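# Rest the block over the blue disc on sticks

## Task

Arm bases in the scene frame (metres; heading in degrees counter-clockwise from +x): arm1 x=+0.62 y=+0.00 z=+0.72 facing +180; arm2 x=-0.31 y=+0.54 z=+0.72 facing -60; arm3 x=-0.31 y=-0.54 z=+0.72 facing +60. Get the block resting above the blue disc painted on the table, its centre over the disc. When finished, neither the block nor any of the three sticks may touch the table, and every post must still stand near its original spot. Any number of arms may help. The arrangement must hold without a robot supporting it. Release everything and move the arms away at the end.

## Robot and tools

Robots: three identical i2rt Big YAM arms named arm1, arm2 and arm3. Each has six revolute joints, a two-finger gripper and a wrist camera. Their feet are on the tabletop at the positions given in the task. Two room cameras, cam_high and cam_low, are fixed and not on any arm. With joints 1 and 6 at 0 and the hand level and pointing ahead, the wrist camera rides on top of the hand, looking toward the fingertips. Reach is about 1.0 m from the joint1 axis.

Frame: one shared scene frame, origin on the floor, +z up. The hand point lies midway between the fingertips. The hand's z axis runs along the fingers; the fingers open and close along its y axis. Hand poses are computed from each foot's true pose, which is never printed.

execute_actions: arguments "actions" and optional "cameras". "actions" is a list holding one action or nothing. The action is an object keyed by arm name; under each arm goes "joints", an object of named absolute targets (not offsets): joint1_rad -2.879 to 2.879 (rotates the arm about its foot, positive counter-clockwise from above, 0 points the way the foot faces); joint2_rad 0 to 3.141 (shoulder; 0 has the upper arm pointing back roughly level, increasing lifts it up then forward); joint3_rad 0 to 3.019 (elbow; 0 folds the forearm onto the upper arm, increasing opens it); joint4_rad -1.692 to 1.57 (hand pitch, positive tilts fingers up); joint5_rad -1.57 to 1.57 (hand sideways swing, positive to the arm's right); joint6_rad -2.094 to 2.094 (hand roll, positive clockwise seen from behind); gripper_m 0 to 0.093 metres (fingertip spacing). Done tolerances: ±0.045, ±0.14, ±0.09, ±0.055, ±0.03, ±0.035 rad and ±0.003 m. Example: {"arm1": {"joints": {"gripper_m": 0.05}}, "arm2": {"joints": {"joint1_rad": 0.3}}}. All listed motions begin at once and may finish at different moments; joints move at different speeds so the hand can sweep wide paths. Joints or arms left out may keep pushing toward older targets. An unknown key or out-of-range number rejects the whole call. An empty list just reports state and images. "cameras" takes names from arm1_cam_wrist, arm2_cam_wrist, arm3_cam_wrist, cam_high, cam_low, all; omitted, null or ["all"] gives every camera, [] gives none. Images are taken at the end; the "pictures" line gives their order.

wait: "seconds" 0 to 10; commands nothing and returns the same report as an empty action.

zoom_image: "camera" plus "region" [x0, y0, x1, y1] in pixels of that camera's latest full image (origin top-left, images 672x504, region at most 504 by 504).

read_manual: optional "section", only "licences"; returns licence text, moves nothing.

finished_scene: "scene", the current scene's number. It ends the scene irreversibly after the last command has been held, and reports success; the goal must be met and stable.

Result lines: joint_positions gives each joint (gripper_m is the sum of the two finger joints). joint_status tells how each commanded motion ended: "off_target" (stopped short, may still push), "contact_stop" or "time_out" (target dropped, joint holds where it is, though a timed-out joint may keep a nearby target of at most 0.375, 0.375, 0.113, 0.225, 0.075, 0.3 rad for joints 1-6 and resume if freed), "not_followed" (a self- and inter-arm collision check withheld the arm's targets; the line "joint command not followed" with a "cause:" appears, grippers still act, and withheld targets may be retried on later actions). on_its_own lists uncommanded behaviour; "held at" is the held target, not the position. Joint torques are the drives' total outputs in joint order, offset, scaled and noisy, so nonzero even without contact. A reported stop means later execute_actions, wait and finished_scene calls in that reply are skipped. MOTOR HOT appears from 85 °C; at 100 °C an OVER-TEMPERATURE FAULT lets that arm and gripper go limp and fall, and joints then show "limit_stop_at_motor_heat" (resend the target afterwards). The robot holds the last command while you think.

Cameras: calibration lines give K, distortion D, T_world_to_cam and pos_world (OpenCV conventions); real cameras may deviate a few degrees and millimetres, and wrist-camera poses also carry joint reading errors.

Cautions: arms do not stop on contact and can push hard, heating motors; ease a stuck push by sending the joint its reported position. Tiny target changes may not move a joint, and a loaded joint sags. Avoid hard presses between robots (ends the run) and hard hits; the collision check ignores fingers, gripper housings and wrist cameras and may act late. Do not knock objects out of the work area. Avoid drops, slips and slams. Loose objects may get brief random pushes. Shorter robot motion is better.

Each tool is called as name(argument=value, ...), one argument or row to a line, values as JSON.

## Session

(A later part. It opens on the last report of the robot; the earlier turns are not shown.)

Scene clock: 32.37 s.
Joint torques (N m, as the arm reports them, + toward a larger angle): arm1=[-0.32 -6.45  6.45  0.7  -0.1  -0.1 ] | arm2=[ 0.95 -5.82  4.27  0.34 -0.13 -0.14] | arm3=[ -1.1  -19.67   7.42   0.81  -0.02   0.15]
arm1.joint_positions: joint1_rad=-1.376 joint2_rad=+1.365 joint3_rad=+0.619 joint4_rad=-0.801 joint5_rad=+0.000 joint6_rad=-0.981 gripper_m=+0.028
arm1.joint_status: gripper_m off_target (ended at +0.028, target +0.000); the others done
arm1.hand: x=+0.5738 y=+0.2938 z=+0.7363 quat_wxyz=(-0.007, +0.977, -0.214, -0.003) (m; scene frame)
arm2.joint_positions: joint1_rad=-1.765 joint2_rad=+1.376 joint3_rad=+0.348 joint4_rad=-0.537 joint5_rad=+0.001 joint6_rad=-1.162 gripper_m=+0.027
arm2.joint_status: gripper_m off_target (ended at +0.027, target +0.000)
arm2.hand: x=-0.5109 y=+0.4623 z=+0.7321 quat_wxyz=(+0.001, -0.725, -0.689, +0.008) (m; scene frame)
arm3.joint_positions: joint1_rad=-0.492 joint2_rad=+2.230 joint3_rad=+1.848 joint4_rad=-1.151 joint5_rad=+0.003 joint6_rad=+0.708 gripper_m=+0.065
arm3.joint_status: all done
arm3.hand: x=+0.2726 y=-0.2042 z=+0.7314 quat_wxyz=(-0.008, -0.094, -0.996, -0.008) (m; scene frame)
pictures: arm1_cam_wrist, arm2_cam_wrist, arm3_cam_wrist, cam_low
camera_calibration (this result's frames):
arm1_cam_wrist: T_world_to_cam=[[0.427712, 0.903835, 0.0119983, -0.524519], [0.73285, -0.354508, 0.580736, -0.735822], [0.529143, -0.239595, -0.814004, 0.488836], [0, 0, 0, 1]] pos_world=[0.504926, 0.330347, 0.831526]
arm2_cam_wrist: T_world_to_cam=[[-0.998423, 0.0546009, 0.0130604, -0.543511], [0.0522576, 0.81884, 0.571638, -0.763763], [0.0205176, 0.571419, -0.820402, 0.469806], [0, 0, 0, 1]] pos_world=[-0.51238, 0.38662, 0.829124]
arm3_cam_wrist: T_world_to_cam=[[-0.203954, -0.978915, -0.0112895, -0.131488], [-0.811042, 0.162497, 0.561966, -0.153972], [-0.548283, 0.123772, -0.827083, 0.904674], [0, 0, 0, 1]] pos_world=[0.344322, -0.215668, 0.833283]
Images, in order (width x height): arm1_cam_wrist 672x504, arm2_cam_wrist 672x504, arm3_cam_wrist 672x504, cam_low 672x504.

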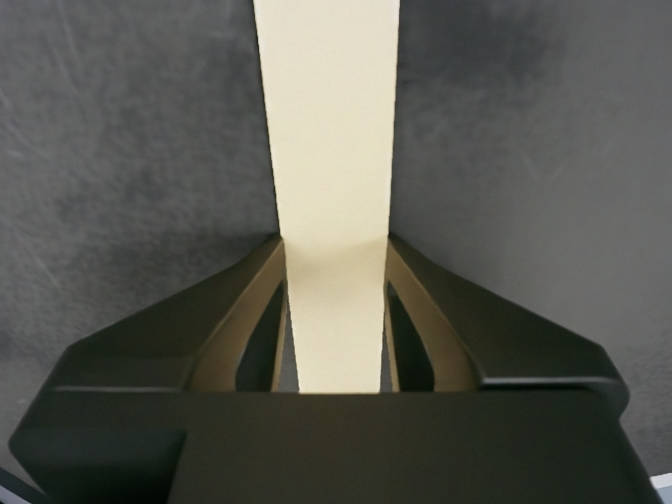

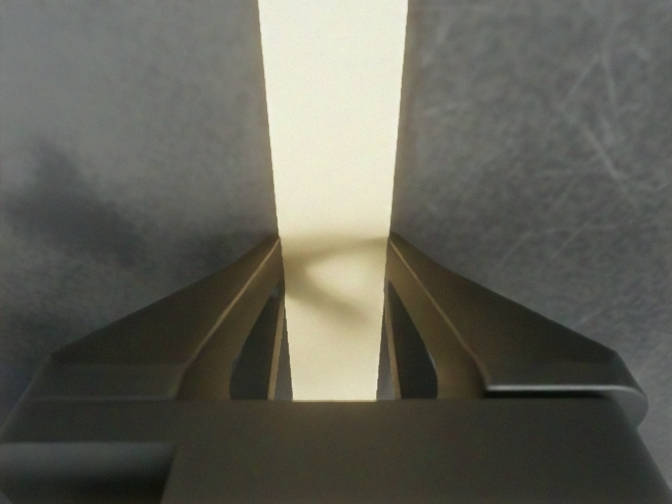

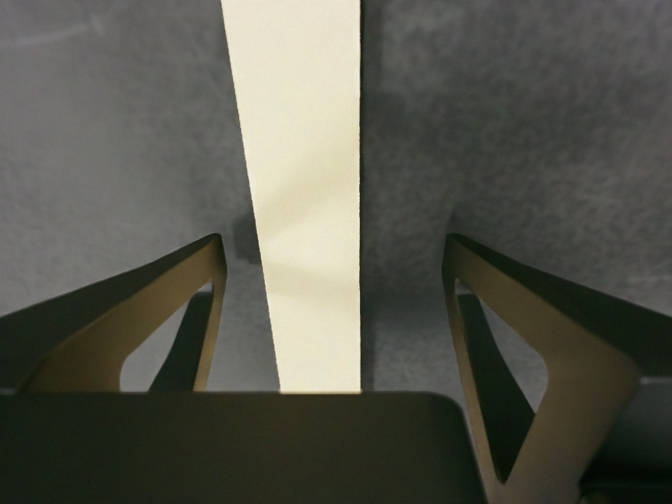

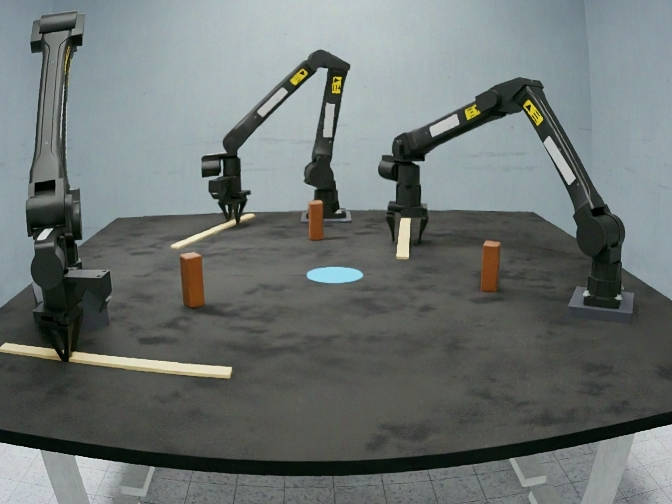

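execute_actions(
  actions=[
    {"arm1": {"joints": {"joint2_rad": 1.15, "joint3_rad": 0.81, "joint4_rad": -1.2}}, "arm2": {"joints": {"joint2_rad": 1.03, "joint3_rad": 0.555, "joint4_rad": -1.069}}, "arm3": {"joints": {"joint1_rad": -0.476, "joint3_rad": 1.833, "joint4_rad": -1.115}}},
  ],
)

Scene clock: 34.50 s.
Joint torques (N m, as the arm reports them, + toward a larger angle): arm1=[-0.35 -5.3  11.84 -0.13 -0.1  -0.09] | arm2=[ 0.81 -3.36  9.35 -0.39 -0.13 -0.15] | arm3=[  0.42 -19.8    6.55   0.82  -0.05   0.14]
arm1.joint_positions: joint1_rad=-1.376 joint2_rad=+1.138 joint3_rad=+0.794 joint4_rad=-1.186 joint5_rad=+0.000 joint6_rad=-0.981 gripper_m=+0.028
arm1.joint_status: all done
arm1.hand: x=+0.5743 y=+0.2916 z=+0.8545 quat_wxyz=(-0.015, +0.977, -0.214, -0.006) (m; scene frame)
arm2.joint_positions: joint1_rad=-1.765 joint2_rad=+1.023 joint3_rad=+0.545 joint4_rad=-1.058 joint5_rad=+0.001 joint6_rad=-1.163 gripper_m=+0.027
arm2.joint_status: all done
arm2.hand: x=-0.5258 y=+0.4576 z=+0.8579 quat_wxyz=(+0.006, -0.725, -0.689, +0.022) (m; scene frame)
arm3.joint_positions: joint1_rad=-0.485 joint2_rad=+2.230 joint3_rad=+1.840 joint4_rad=-1.126 joint5_rad=+0.003 joint6_rad=+0.708 gripper_m=+0.065
arm3.joint_status: all done
arm3.hand: x=+0.2727 y=-0.1983 z=+0.7288 quat_wxyz=(-0.015, -0.090, -0.996, -0.013) (m; scene frame)
pictures: arm1_cam_wrist, arm2_cam_wrist, arm3_cam_wrist, cam_high, cam_low
camera_calibration (this result's frames):
arm1_cam_wrist: T_world_to_cam=[[0.427783, 0.903521, 0.0255355, -0.535687], [0.734328, -0.363872, 0.573026, -0.797156], [0.527033, -0.22638, -0.819139, 0.585972], [0, 0, 0, 1]] pos_world=[0.505706, 0.326594, 0.950463]
arm2_cam_wrist: T_world_to_cam=[[-0.997681, 0.054313, 0.0410318, -0.583178], [0.0679865, 0.824905, 0.561169, -0.816611], [-0.00336861, 0.562657, -0.826684, 0.572919], [0, 0, 0, 1]] pos_world=[-0.524377, 0.382944, 0.955808]
arm3_cam_wrist: T_world_to_cam=[[-0.196335, -0.980278, -0.0225078, -0.119882], [-0.820589, 0.1517, 0.551017, -0.14493], [-0.536736, 0.126654, -0.83419, 0.904389], [0, 0, 0, 1]] pos_world=[0.342953, -0.210076, 0.831593]
Images, in order (width x height): arm1_cam_wrist 672x504, arm2_cam_wrist 672x504, arm3_cam_wrist 672x504, cam_high 672x504, cam_low 672x504.

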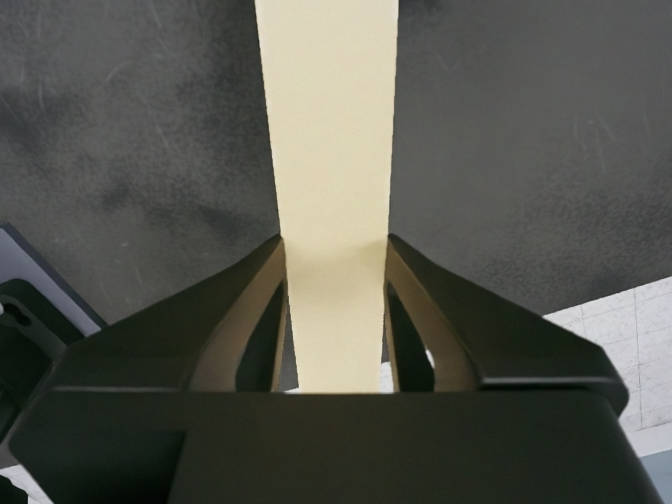

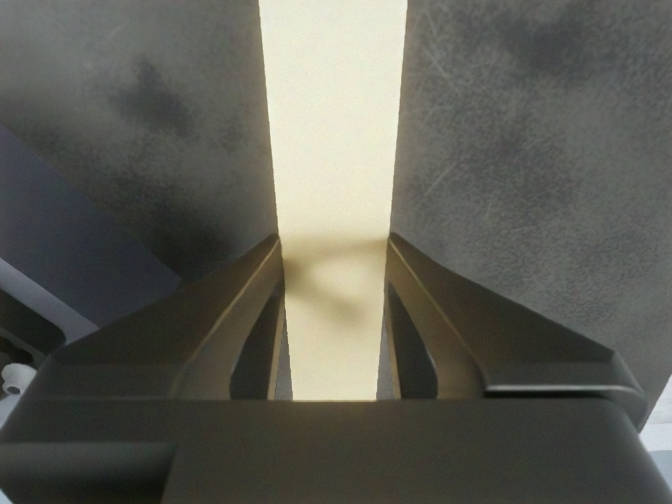

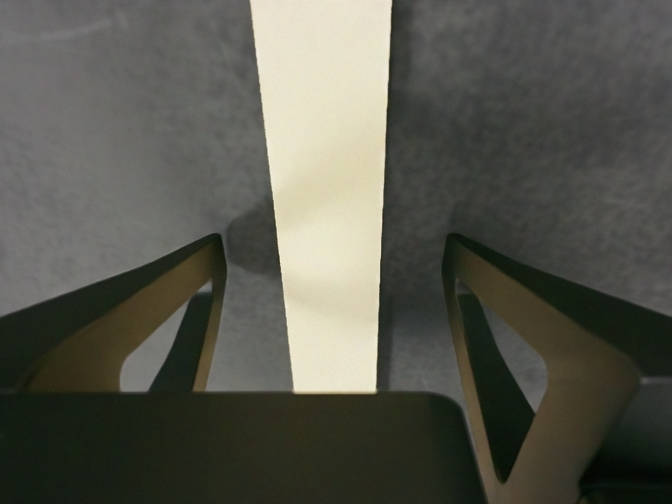

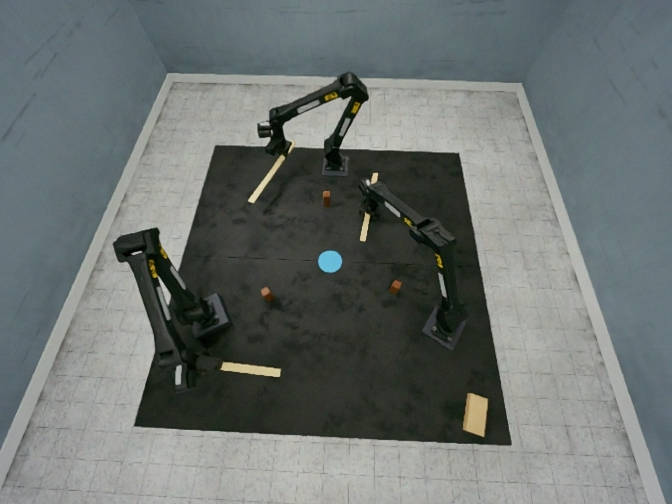

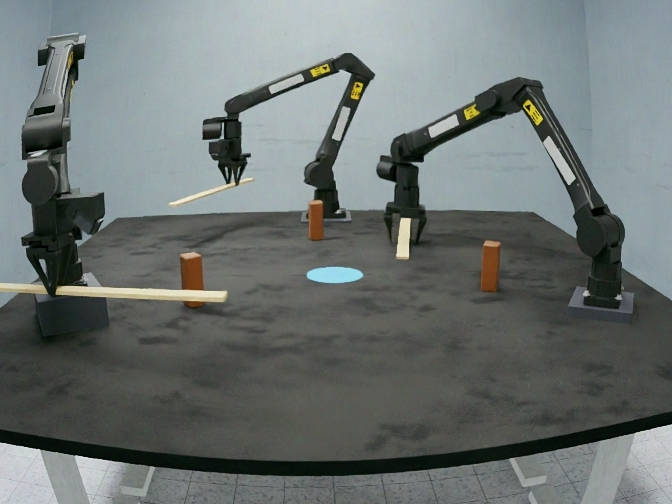

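execute_actions(
  actions=[
    {"arm1": {"joints": {"joint1_rad": -0.055, "joint2_rad": 1.28, "joint3_rad": 1.01, "joint4_rad": -1.115, "joint6_rad": -0.055}}, "arm2": {"joints": {"joint1_rad": -1.3, "joint2_rad": 1.455, "joint3_rad": 1.045, "joint4_rad": -1.01}}, "arm3": {"joints": {"joint3_rad": 1.815}}},
  ],
)

Scene clock: 42.23 s.
Joint torques (N m, as the arm reports them, + toward a larger angle): arm1=[ 0.59 -8.98 13.7   0.92 -0.04  0.08] | arm2=[  1.14 -12.03  12.27   0.37  -0.14  -0.11] | arm3=[  0.4  -19.67   5.45   0.75  -0.06   0.13]
arm1.joint_positions: joint1_rad=-0.059 joint2_rad=+1.285 joint3_rad=+0.980 joint4_rad=-1.122 joint5_rad=+0.001 joint6_rad=-0.065 gripper_m=+0.028
arm1.joint_status: all done
arm1.hand: x=+0.2421 y=+0.0380 z=+0.8833 quat_wxyz=(-0.002, +0.997, -0.016, -0.072) (m; scene frame)
arm2.joint_positions: joint1_rad=-1.293 joint2_rad=+1.450 joint3_rad=+1.003 joint4_rad=-1.014 joint5_rad=+0.001 joint6_rad=-1.163 gripper_m=+0.027
arm2.joint_status: all done
arm2.hand: x=-0.5903 y=+0.2326 z=+0.8975 quat_wxyz=(+0.010, -0.543, -0.838, +0.060) (m; scene frame)
arm3.joint_positions: joint1_rad=-0.485 joint2_rad=+2.230 joint3_rad=+1.836 joint4_rad=-1.124 joint5_rad=+0.003 joint6_rad=+0.708 gripper_m=+0.065
arm3.joint_status: all done
arm3.hand: x=+0.2719 y=-0.1988 z=+0.7276 quat_wxyz=(-0.015, -0.090, -0.996, -0.012) (m; scene frame)
pictures: arm1_cam_wrist, arm2_cam_wrist, arm3_cam_wrist, cam_high, cam_low
camera_calibration (this result's frames):
arm1_cam_wrist: T_world_to_cam=[[0.0408436, 0.999166, -0.000125584, -0.0525134], [0.883385, -0.036052, 0.467259, -0.617154], [0.466864, -0.0191954, -0.884121, 0.791332], [0, 0, 0, 1]] pos_world=[0.177885, 0.04541, 0.987997]
arm2_cam_wrist: T_world_to_cam=[[-0.909399, -0.400473, 0.112313, -0.543057], [-0.283623, 0.794603, 0.536809, -0.827462], [-0.304222, 0.45632, -0.836195, 0.587658], [0, 0, 0, 1]] pos_world=[-0.549765, 0.171864, 0.996578]
arm3_cam_wrist: T_world_to_cam=[[-0.196356, -0.980297, -0.0214956, -0.121232], [-0.819864, 0.152117, 0.551982, -0.145644], [-0.537836, 0.126008, -0.833579, 0.902738], [0, 0, 0, 1]] pos_world=[0.342313, -0.210441, 0.83029]
Images, in order (width x height): arm1_cam_wrist 672x504, arm2_cam_wrist 672x504, arm3_cam_wrist 672x504, cam_high 672x504, cam_low 672x504.

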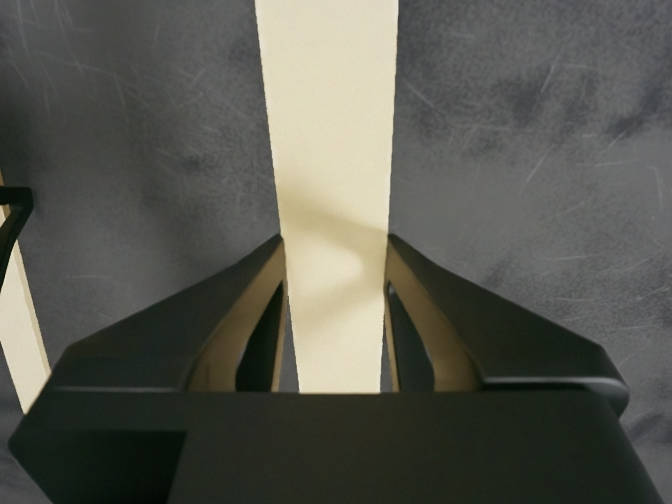

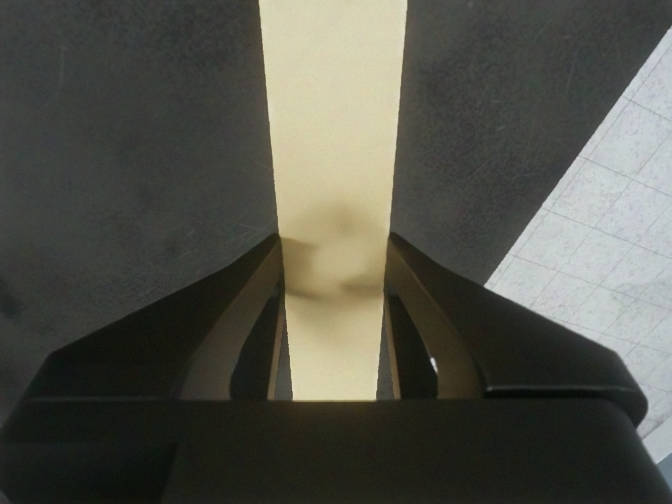

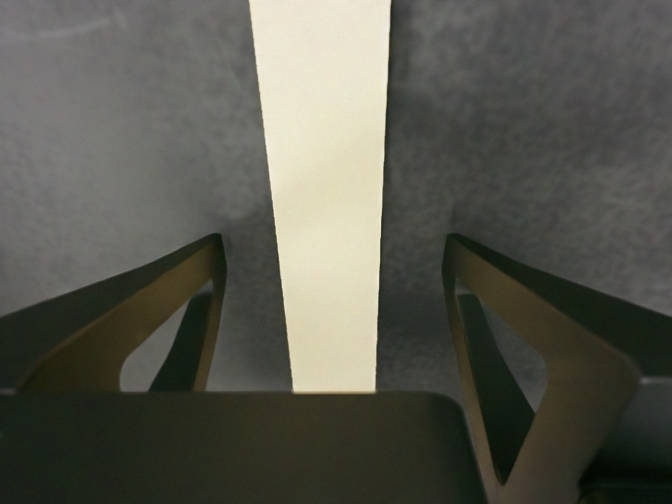

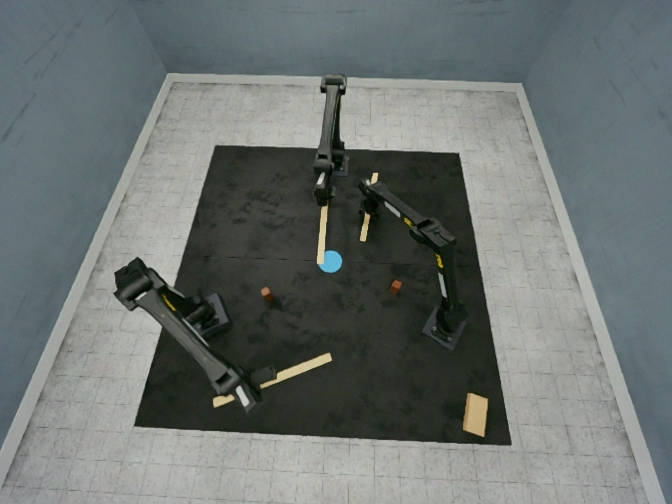

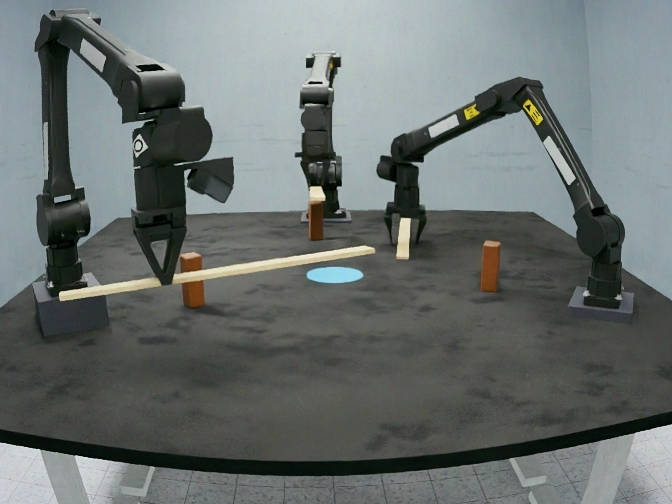

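execute_actions(
  actions=[
    {"arm2": {"joints": {"joint1_rad": -0.8, "joint6_rad": -0.06}}, "arm3": {"joints": {"joint3_rad": 1.828, "gripper_m": 0.0}}},
  ],
)

zoom_image(
  camera="cam_low",
  region=[260, 140, 380, 260],
)

zoom_image(
  camera="cam_high",
  region=[270, 150, 410, 290],
)

Scene clock: 44.77 s.
Joint torques (N m, as the arm reports them, + toward a larger angle): arm1=[ 0.62 -9.02 13.73  0.94 -0.05  0.09] | arm2=[  1.61 -11.55  12.43   0.25  -0.04   0.09] | arm3=[  0.23 -19.58   6.42   0.69  -0.02   0.12]
arm1.joint_positions: joint1_rad=-0.059 joint2_rad=+1.285 joint3_rad=+0.980 joint4_rad=-1.122 joint5_rad=+0.001 joint6_rad=-0.064 gripper_m=+0.028
arm1.joint_status: not commanded
arm1.hand: x=+0.2421 y=+0.0380 z=+0.8833 quat_wxyz=(-0.002, +0.997, -0.016, -0.072) (m; scene frame)
arm2.joint_positions: joint1_rad=-0.794 joint2_rad=+1.450 joint3_rad=+1.003 joint4_rad=-1.014 joint5_rad=+0.000 joint6_rad=-0.069 gripper_m=+0.027
arm2.joint_status: all done
arm2.hand: x=-0.4097 y=+0.1353 z=+0.8972 quat_wxyz=(-0.034, -0.764, -0.642, +0.050) (m; scene frame)
arm3.joint_positions: joint1_rad=-0.485 joint2_rad=+2.230 joint3_rad=+1.836 joint4_rad=-1.123 joint5_rad=+0.003 joint6_rad=+0.710 gripper_m=+0.028
arm3.joint_status: gripper_m off_target (ended at +0.028, target +0.000); the others done
arm3.hand: x=+0.2721 y=-0.1986 z=+0.7276 quat_wxyz=(-0.015, -0.091, -0.996, -0.013) (m; scene frame)
pictures: arm1_cam_wrist, arm2_cam_wrist, arm3_cam_wrist, cam_high, cam_low
camera_calibration (this result's frames):
arm1_cam_wrist: T_world_to_cam=[[0.0412208, 0.99915, -0.000180078, -0.0525561], [0.883373, -0.0363601, 0.467258, -0.617139], [0.466855, -0.0194199, -0.884121, 0.791343], [0, 0, 0, 1]] pos_world=[0.177888, 0.0454399, 0.987997]
arm2_cam_wrist: T_world_to_cam=[[-0.98417, 0.176707, 0.0135594, -0.437847], [0.161528, 0.862882, 0.478898, -0.473659], [0.0729243, 0.473508, -0.877766, 0.876235], [0, 0, 0, 1]] pos_world=[-0.418306, 0.0711784, 1.0019]
arm3_cam_wrist: T_world_to_cam=[[-0.197825, -0.979977, -0.0225816, -0.119743], [-0.820054, 0.152834, 0.551502, -0.144964], [-0.537008, 0.127619, -0.833868, 0.90314], [0, 0, 0, 1]] pos_world=[0.342427, -0.210448, 0.830344]
Images, in order (width x height): arm1_cam_wrist 672x504, arm2_cam_wrist 672x504, arm3_cam_wrist 672x504, cam_high 672x504, cam_low 672x504.

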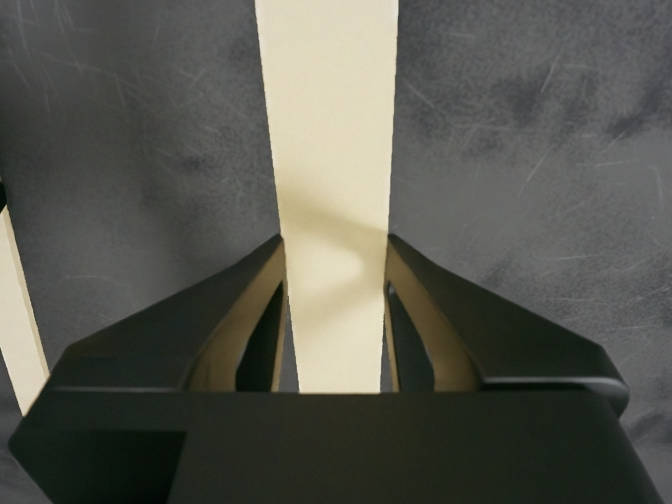

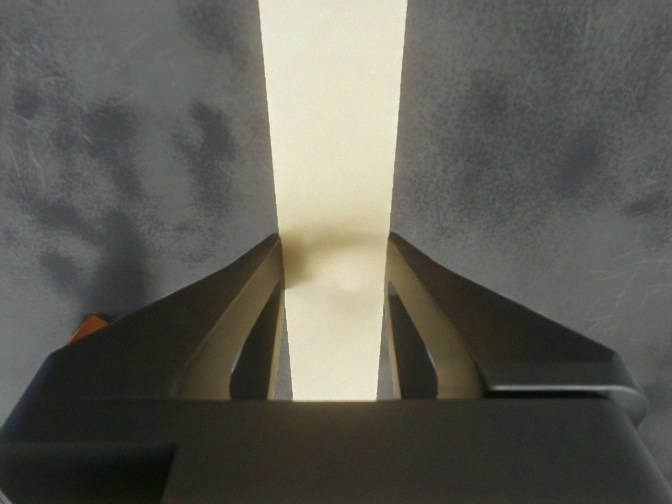

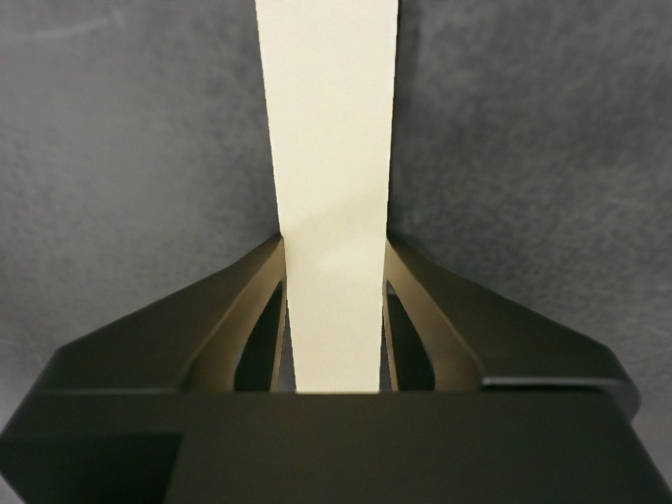

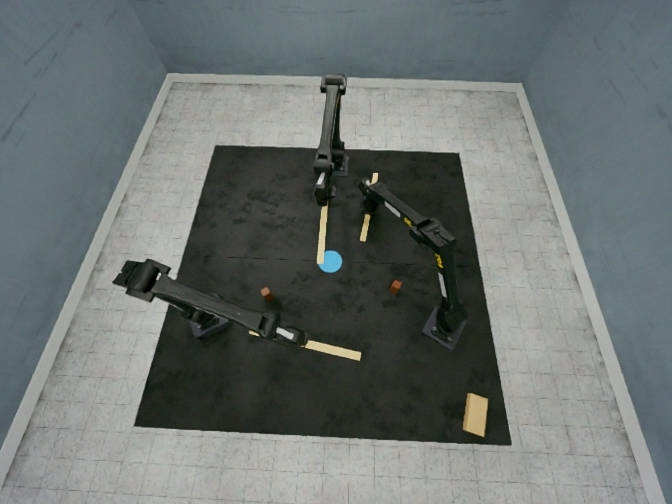

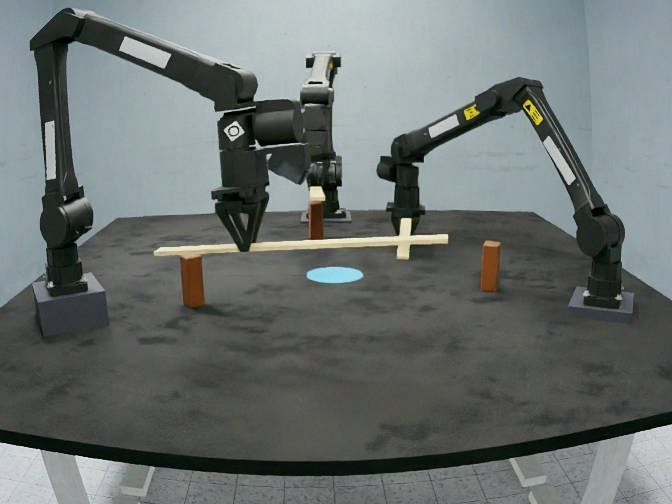

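Region (260, 140, 380, 260) of cam_low's 672x504 image, scaled by 4.200, with more detail than that image has.

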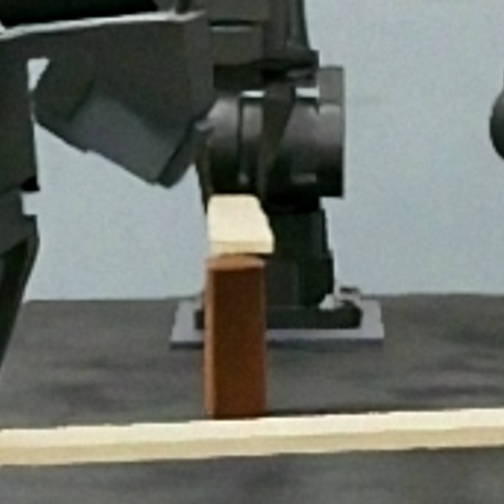

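Region (270, 150, 410, 290) of cam_high's 672x504 image, scaled by 3.600, with more detail than that image has.

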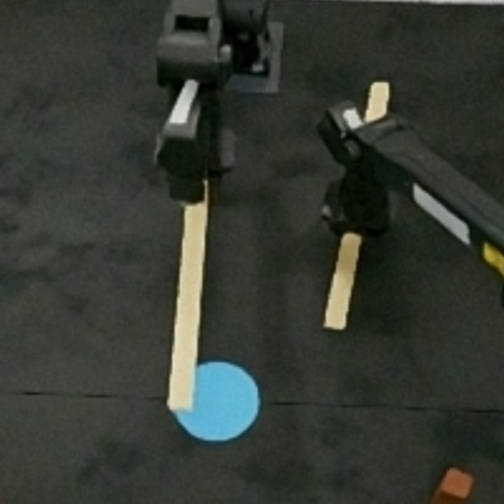

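execute_actions(
  actions=[
    {"arm1": {"joints": {"joint1_rad": -0.076, "joint3_rad": 0.922, "joint4_rad": -1.027, "joint6_rad": -0.031}}, "arm3": {"joints": {"joint2_rad": 1.9, "joint3_rad": 1.84, "joint4_rad": -1.4}}},
  ],
  cameras=["arm3_cam_wrist", "cam_high", "cam_low"],
)

Scene clock: 49.87 s.
Joint torques (N m, as the arm reports them, + toward a larger angle): arm1=[-0.96 -8.83  9.95  1.43 -0.03  0.09] | arm2=[  1.21 -11.98  12.36   0.43  -0.03   0.05] | arm3=[  0.44 -15.57   9.11   0.24   0.02   0.13]
arm1.joint_positions: joint1_rad=-0.061 joint2_rad=+1.284 joint3_rad=+0.928 joint4_rad=-1.046 joint5_rad=+0.001 joint6_rad=-0.041 gripper_m=+0.028
arm1.joint_status: all done
arm1.hand: x=+0.2426 y=+0.0389 z=+0.8661 quat_wxyz=(-0.002, +0.996, -0.029, -0.084) (m; scene frame)
arm2.joint_positions: joint1_rad=-0.794 joint2_rad=+1.450 joint3_rad=+1.003 joint4_rad=-1.014 joint5_rad=+0.000 joint6_rad=-0.069 gripper_m=+0.027
arm2.joint_status: not commanded
arm2.hand: x=-0.4097 y=+0.1353 z=+0.8972 quat_wxyz=(-0.034, -0.765, -0.642, +0.050) (m; scene frame)
arm3.joint_positions: joint1_rad=-0.485 joint2_rad=+1.891 joint3_rad=+1.822 joint4_rad=-1.394 joint5_rad=+0.002 joint6_rad=+0.710 gripper_m=+0.028
arm3.joint_status: all done
arm3.hand: x=+0.2229 y=-0.2284 z=+0.9298 quat_wxyz=(-0.036, -0.091, -0.995, -0.028) (m; scene frame)
pictures: arm3_cam_wrist, cam_high, cam_low
camera_calibration (this result's frames):
arm3_cam_wrist: T_world_to_cam=[[-0.196215, -0.978807, -0.0586229, -0.120747], [-0.844212, 0.138217, 0.517883, -0.259017], [-0.498805, 0.151107, -0.85344, 1.06417], [0, 0, 0, 1]] pos_world=[0.288454, -0.243191, 1.03527]
Images, in order (width x height): arm3_cam_wrist 672x504, cam_high 672x504, cam_low 672x504.

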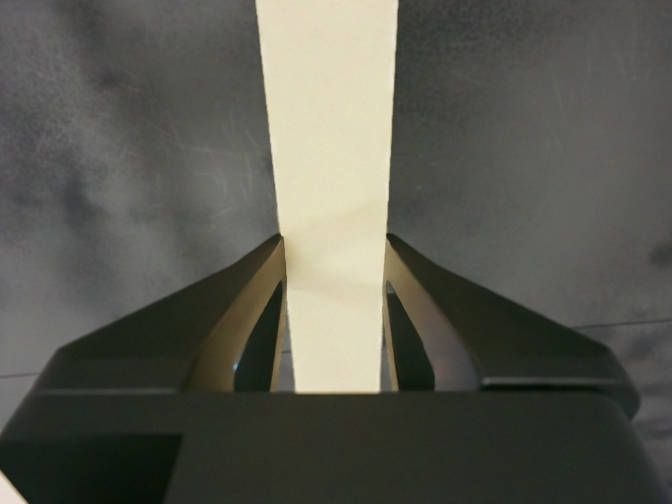

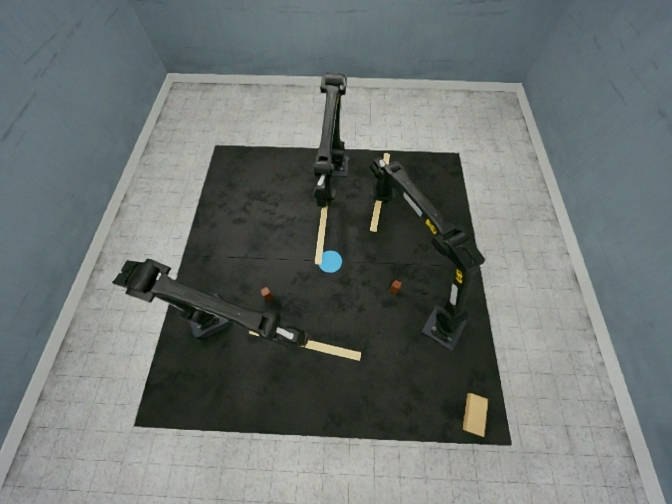

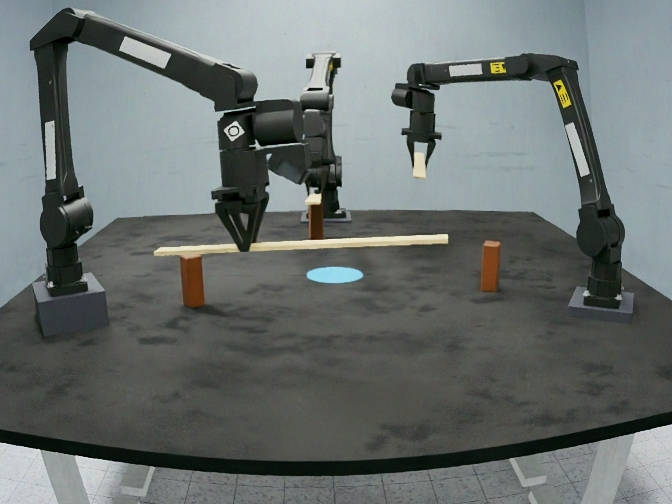

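zoom_image(
  camera="cam_low",
  region=[270, 160, 370, 250],
)

Region (270, 160, 370, 250) of cam_low's 672x504 image, scaled by 5.040, with more detail than that image has; it fills the top 454 rows of this view, and the rest is white.

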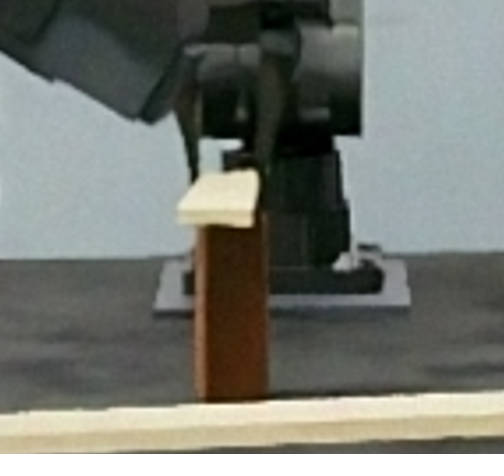

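execute_actions(
  actions=[
    {"arm1": {"joints": {"joint3_rad": 0.965}}, "arm3": {"joints": {"joint2_rad": 1.14, "joint3_rad": 0.93, "joint4_rad": -1.135, "joint6_rad": -0.038}}},
  ],
  cameras=["arm3_cam_wrist", "cam_high", "cam_low"],
)

Scene clock: 55.03 s.
Joint torques (N m, as the arm reports them, + toward a larger angle): arm1=[-0.93 -8.87 14.21  1.41 -0.04  0.09] | arm2=[  1.59 -11.68  12.48   0.45  -0.08   0.08] | arm3=[ 0.6  -5.31  8.7   1.24 -0.05 -0.16]
arm1.joint_positions: joint1_rad=-0.061 joint2_rad=+1.284 joint3_rad=+0.928 joint4_rad=-1.046 joint5_rad=+0.001 joint6_rad=-0.041 gripper_m=+0.028
arm1.joint_status: all done
arm1.hand: x=+0.2426 y=+0.0389 z=+0.8661 quat_wxyz=(-0.002, +0.996, -0.029, -0.084) (m; scene frame)
arm2.joint_positions: joint1_rad=-0.794 joint2_rad=+1.450 joint3_rad=+1.003 joint4_rad=-1.014 joint5_rad=+0.000 joint6_rad=-0.069 gripper_m=+0.027
arm2.joint_status: not commanded
arm2.hand: x=-0.4097 y=+0.1353 z=+0.8972 quat_wxyz=(-0.034, -0.765, -0.642, +0.050) (m; scene frame)
arm3.joint_positions: joint1_rad=-0.485 joint2_rad=+1.137 joint3_rad=+0.917 joint4_rad=-1.148 joint5_rad=+0.002 joint6_rad=-0.023 gripper_m=+0.028
arm3.joint_status: all done
arm3.hand: x=-0.0076 y=-0.3626 z=+0.9145 quat_wxyz=(-0.090, +0.271, -0.958, -0.025) (m; scene frame)
pictures: arm3_cam_wrist, cam_high, cam_low
camera_calibration (this result's frames):
arm3_cam_wrist: T_world_to_cam=[[0.507327, -0.86175, 0.00256093, -0.306419], [-0.785865, -0.461429, 0.411702, -0.546959], [-0.353603, -0.21088, -0.911315, 0.879212], [0, 0, 0, 1]] pos_world=[0.0365103, -0.331031, 1.02721]
Images, in order (width x height): arm3_cam_wrist 672x504, cam_high 672x504, cam_low 672x504.

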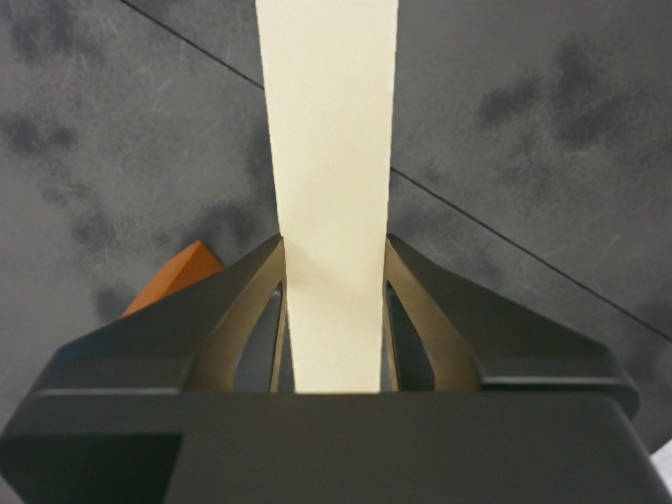

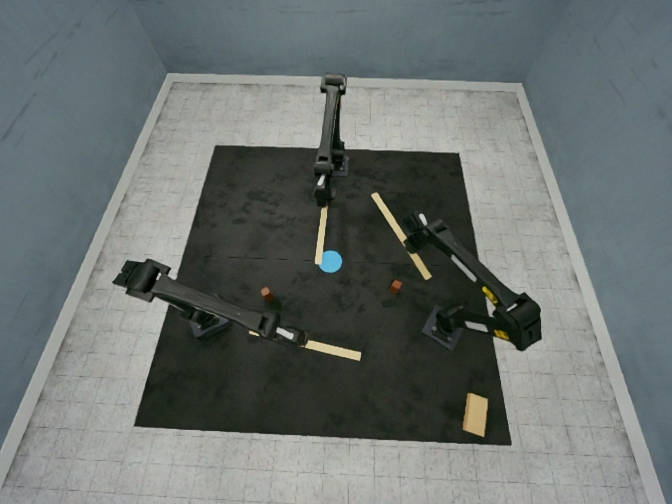

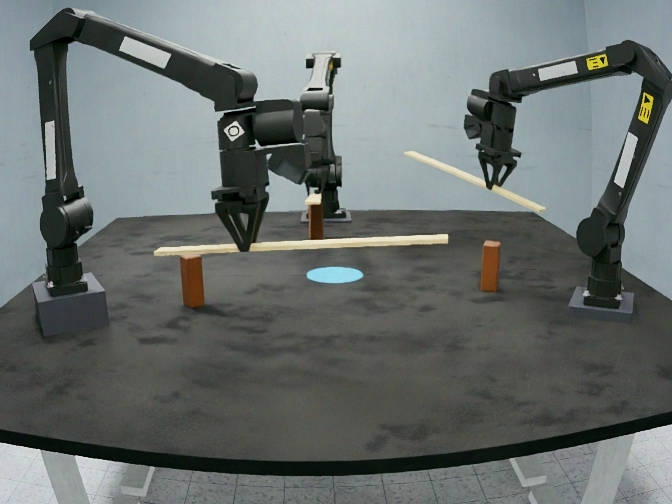

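execute_actions(
  actions=[
    {"arm1": {"joints": {"joint1_rad": -0.084, "joint3_rad": 0.945}}, "arm3": {"joints": {"joint1_rad": -0.055}}},
  ],
  cameras=["cam_high", "cam_low"],
)

Scene clock: 56.47 s.
Joint torques (N m, as the arm reports them, + toward a larger angle): arm1=[-0.87 -8.9  12.24  1.4  -0.04  0.08] | arm2=[  1.29 -11.96  12.44   0.34  -0.06   0.03] | arm3=[-0.71 -5.35  8.72  1.22 -0.02 -0.13]
arm1.joint_positions: joint1_rad=-0.070 joint2_rad=+1.284 joint3_rad=+0.928 joint4_rad=-1.046 joint5_rad=+0.001 joint6_rad=-0.040 gripper_m=+0.028
arm1.joint_status: all done
arm1.hand: x=+0.2430 y=+0.0423 z=+0.8660 quat_wxyz=(-0.002, +0.996, -0.034, -0.084) (m; scene frame)
arm2.joint_positions: joint1_rad=-0.794 joint2_rad=+1.450 joint3_rad=+1.003 joint4_rad=-1.014 joint5_rad=+0.000 joint6_rad=-0.069 gripper_m=+0.027
arm2.joint_status: not commanded
arm2.hand: x=-0.4097 y=+0.1353 z=+0.8972 quat_wxyz=(-0.034, -0.765, -0.642, +0.050) (m; scene frame)
arm3.joint_positions: joint1_rad=-0.052 joint2_rad=+1.137 joint3_rad=+0.917 joint4_rad=-1.148 joint5_rad=+0.000 joint6_rad=-0.026 gripper_m=+0.028
arm3.joint_status: all done
arm3.hand: x=-0.1083 y=-0.2528 z=+0.9158 quat_wxyz=(-0.083, +0.471, -0.877, -0.048) (m; scene frame)
pictures: cam_high, cam_low
Images, in order (width x height): cam_high 672x504, cam_low 672x504.

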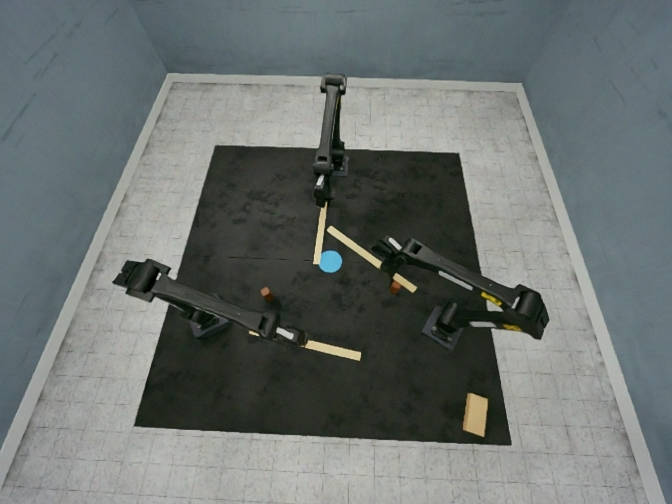

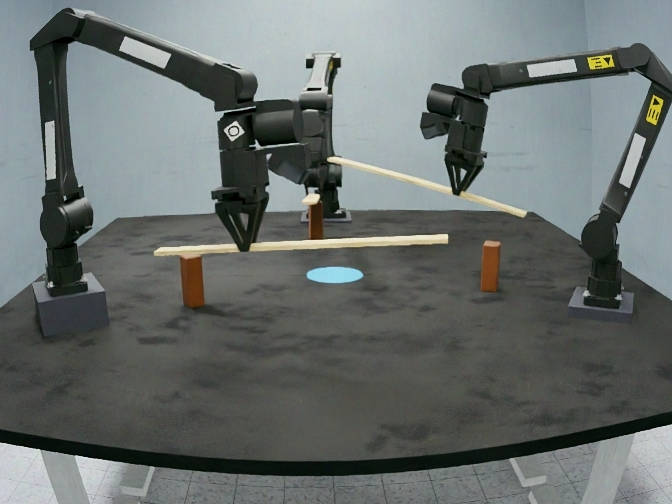

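execute_actions(
  actions=[
    {"arm1": {"joints": {"joint1_rad": -0.074}}, "arm3": {"joints": {"joint2_rad": 1.345, "joint3_rad": 1.058, "joint4_rad": -1.025}}},
  ],
  cameras=["cam_high", "cam_low"],
)

Scene clock: 58.07 s.
Joint torques (N m, as the arm reports them, + toward a larger angle): arm1=[ 0.01 -8.81 12.22  1.43 -0.04  0.09] | arm2=[  1.67 -11.7   12.45   0.34  -0.05   0.04] | arm3=[-0.8  -8.86 11.31  0.97 -0.01 -0.15]
arm1.joint_positions: joint1_rad=-0.070 joint2_rad=+1.284 joint3_rad=+0.928 joint4_rad=-1.046 joint5_rad=+0.001 joint6_rad=-0.040 gripper_m=+0.028
arm1.joint_status: all done
arm1.hand: x=+0.2430 y=+0.0423 z=+0.8660 quat_wxyz=(-0.002, +0.996, -0.034, -0.084) (m; scene frame)
arm2.joint_positions: joint1_rad=-0.794 joint2_rad=+1.450 joint3_rad=+1.003 joint4_rad=-1.014 joint5_rad=+0.000 joint6_rad=-0.069 gripper_m=+0.027
arm2.joint_status: not commanded
arm2.hand: x=-0.4097 y=+0.1353 z=+0.8972 quat_wxyz=(-0.034, -0.765, -0.642, +0.050) (m; scene frame)
arm3.joint_positions: joint1_rad=-0.052 joint2_rad=+1.353 joint3_rad=+1.008 joint4_rad=-1.033 joint5_rad=+0.000 joint6_rad=-0.026 gripper_m=+0.028
arm3.joint_status: all done
arm3.hand: x=-0.0709 y=-0.1987 z=+0.8809 quat_wxyz=(-0.078, +0.471, -0.877, -0.046) (m; scene frame)
pictures: cam_high, cam_low
Images, in order (width x height): cam_high 672x504, cam_low 672x504.

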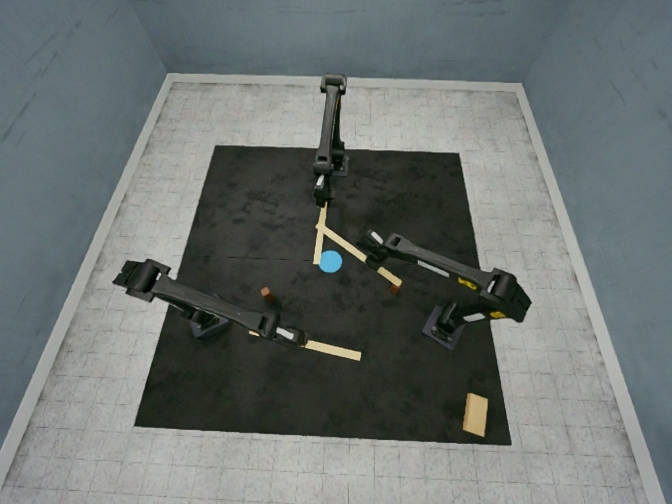

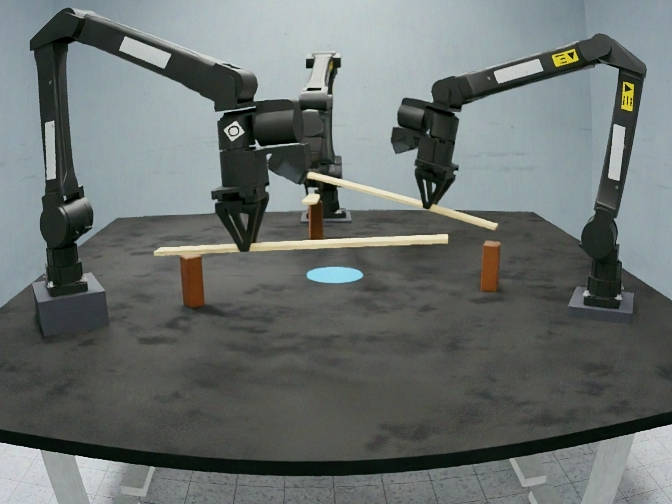

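zoom_image(
  camera="cam_low",
  region=[280, 150, 520, 300],
)

zoom_image(
  camera="cam_high",
  region=[290, 180, 430, 320],
)

Region (280, 150, 520, 300) of cam_low's 672x504 image, scaled by 2.100, with more detail than that image has; it fills the top 315 rows of this view, and the rest is white.

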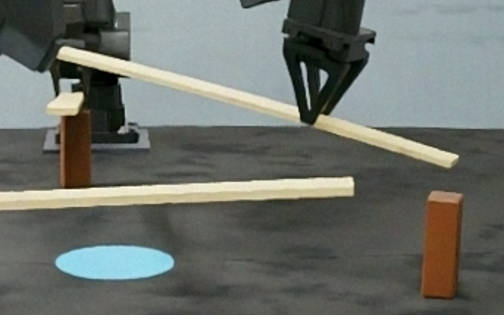

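Region (290, 180, 430, 320) of cam_high's 672x504 image, scaled by 3.600, with more detail than that image has.

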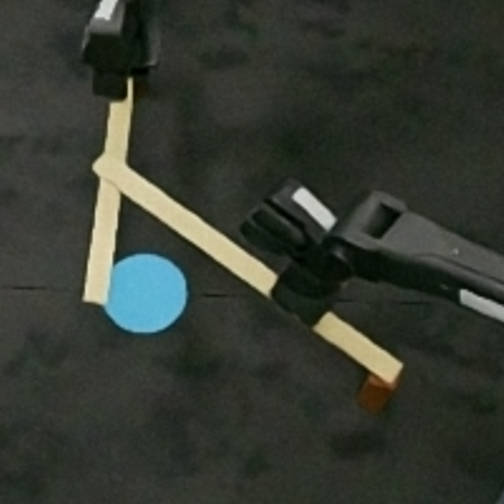

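execute_actions(
  actions=[
    {"arm2": {"joints": {"joint1_rad": -1.25}}, "arm3": {"joints": {"joint1_rad": -0.074, "joint2_rad": 1.4, "joint3_rad": 1.03, "joint4_rad": -0.99, "joint6_rad": -0.052}}},
  ],
  cameras=["cam_high", "cam_low"],
)

zoom_image(
  camera="cam_low",
  region=[280, 150, 520, 300],
)

zoom_image(
  camera="cam_high",
  region=[290, 180, 430, 320],
)

Scene clock: 60.83 s.
Joint torques (N m, as the arm reports them, + toward a larger angle): arm1=[-0.05 -8.87 12.23  1.44 -0.04  0.09] | arm2=[  2.9  -12.29  12.42   0.42  -0.06   0.04] | arm3=[-0.76 -8.35  9.01  1.25 -0.01 -0.16]
arm1.joint_positions: joint1_rad=-0.070 joint2_rad=+1.284 joint3_rad=+0.928 joint4_rad=-1.046 joint5_rad=+0.001 joint6_rad=-0.040 gripper_m=+0.028
arm1.joint_status: not commanded
arm1.hand: x=+0.2430 y=+0.0423 z=+0.8660 quat_wxyz=(-0.002, +0.996, -0.034, -0.084) (m; scene frame)
arm2.joint_positions: joint1_rad=-1.257 joint2_rad=+1.450 joint3_rad=+1.003 joint4_rad=-1.014 joint5_rad=+0.001 joint6_rad=-0.067 gripper_m=+0.027
arm2.joint_status: all done
arm2.hand: x=-0.5790 y=+0.2225 z=+0.8975 quat_wxyz=(-0.024, -0.892, -0.448, +0.056) (m; scene frame)
arm3.joint_positions: joint1_rad=-0.068 joint2_rad=+1.393 joint3_rad=+1.008 joint4_rad=-1.004 joint5_rad=+0.000 joint6_rad=-0.037 gripper_m=+0.028
arm3.joint_status: all done
arm3.hand: x=-0.0615 y=-0.1966 z=+0.8664 quat_wxyz=(-0.074, +0.469, -0.879, -0.042) (m; scene frame)
pictures: cam_high, cam_low
Images, in order (width x height): cam_high 672x504, cam_low 672x504.

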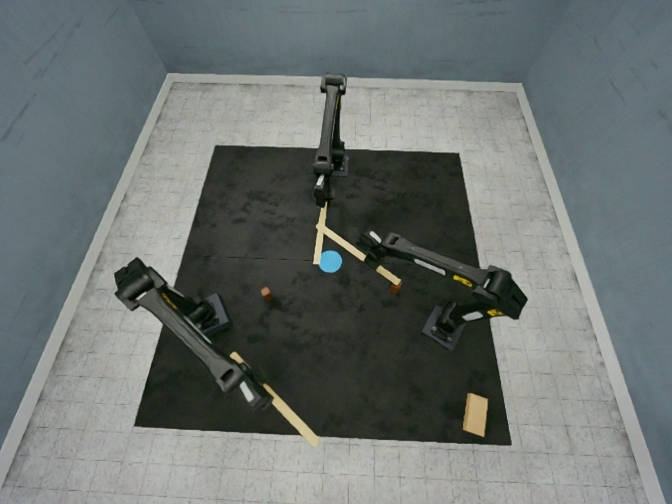

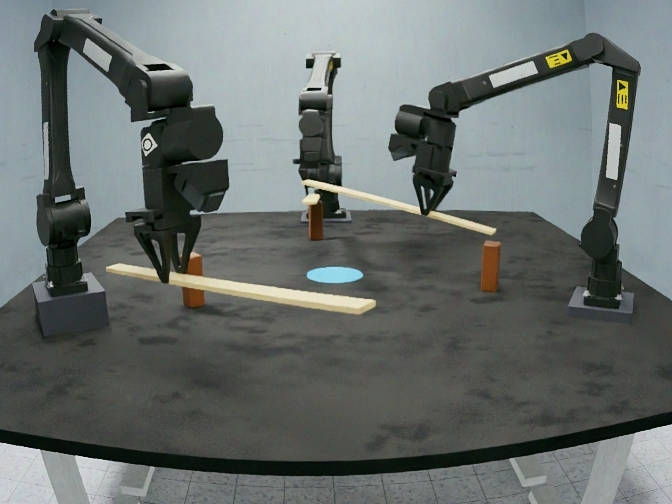

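Region (280, 150, 520, 300) of cam_low's 672x504 image, scaled by 2.100, with more detail than that image has; it fills the top 315 rows of this view, and the rest is white.

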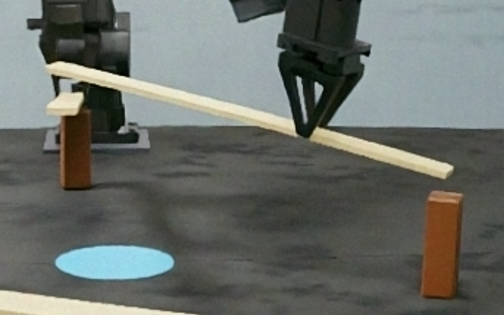

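Region (290, 180, 430, 320) of cam_high's 672x504 image, scaled by 3.600, with more detail than that image has.

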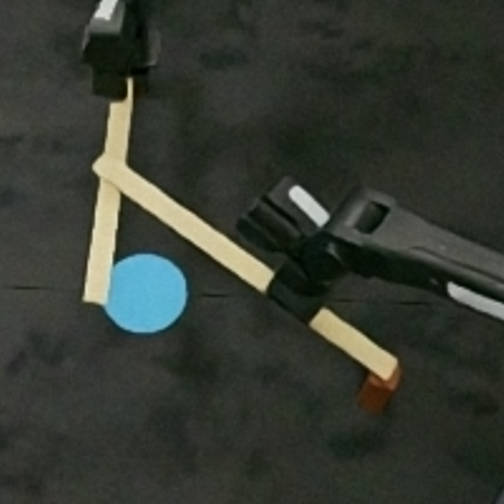

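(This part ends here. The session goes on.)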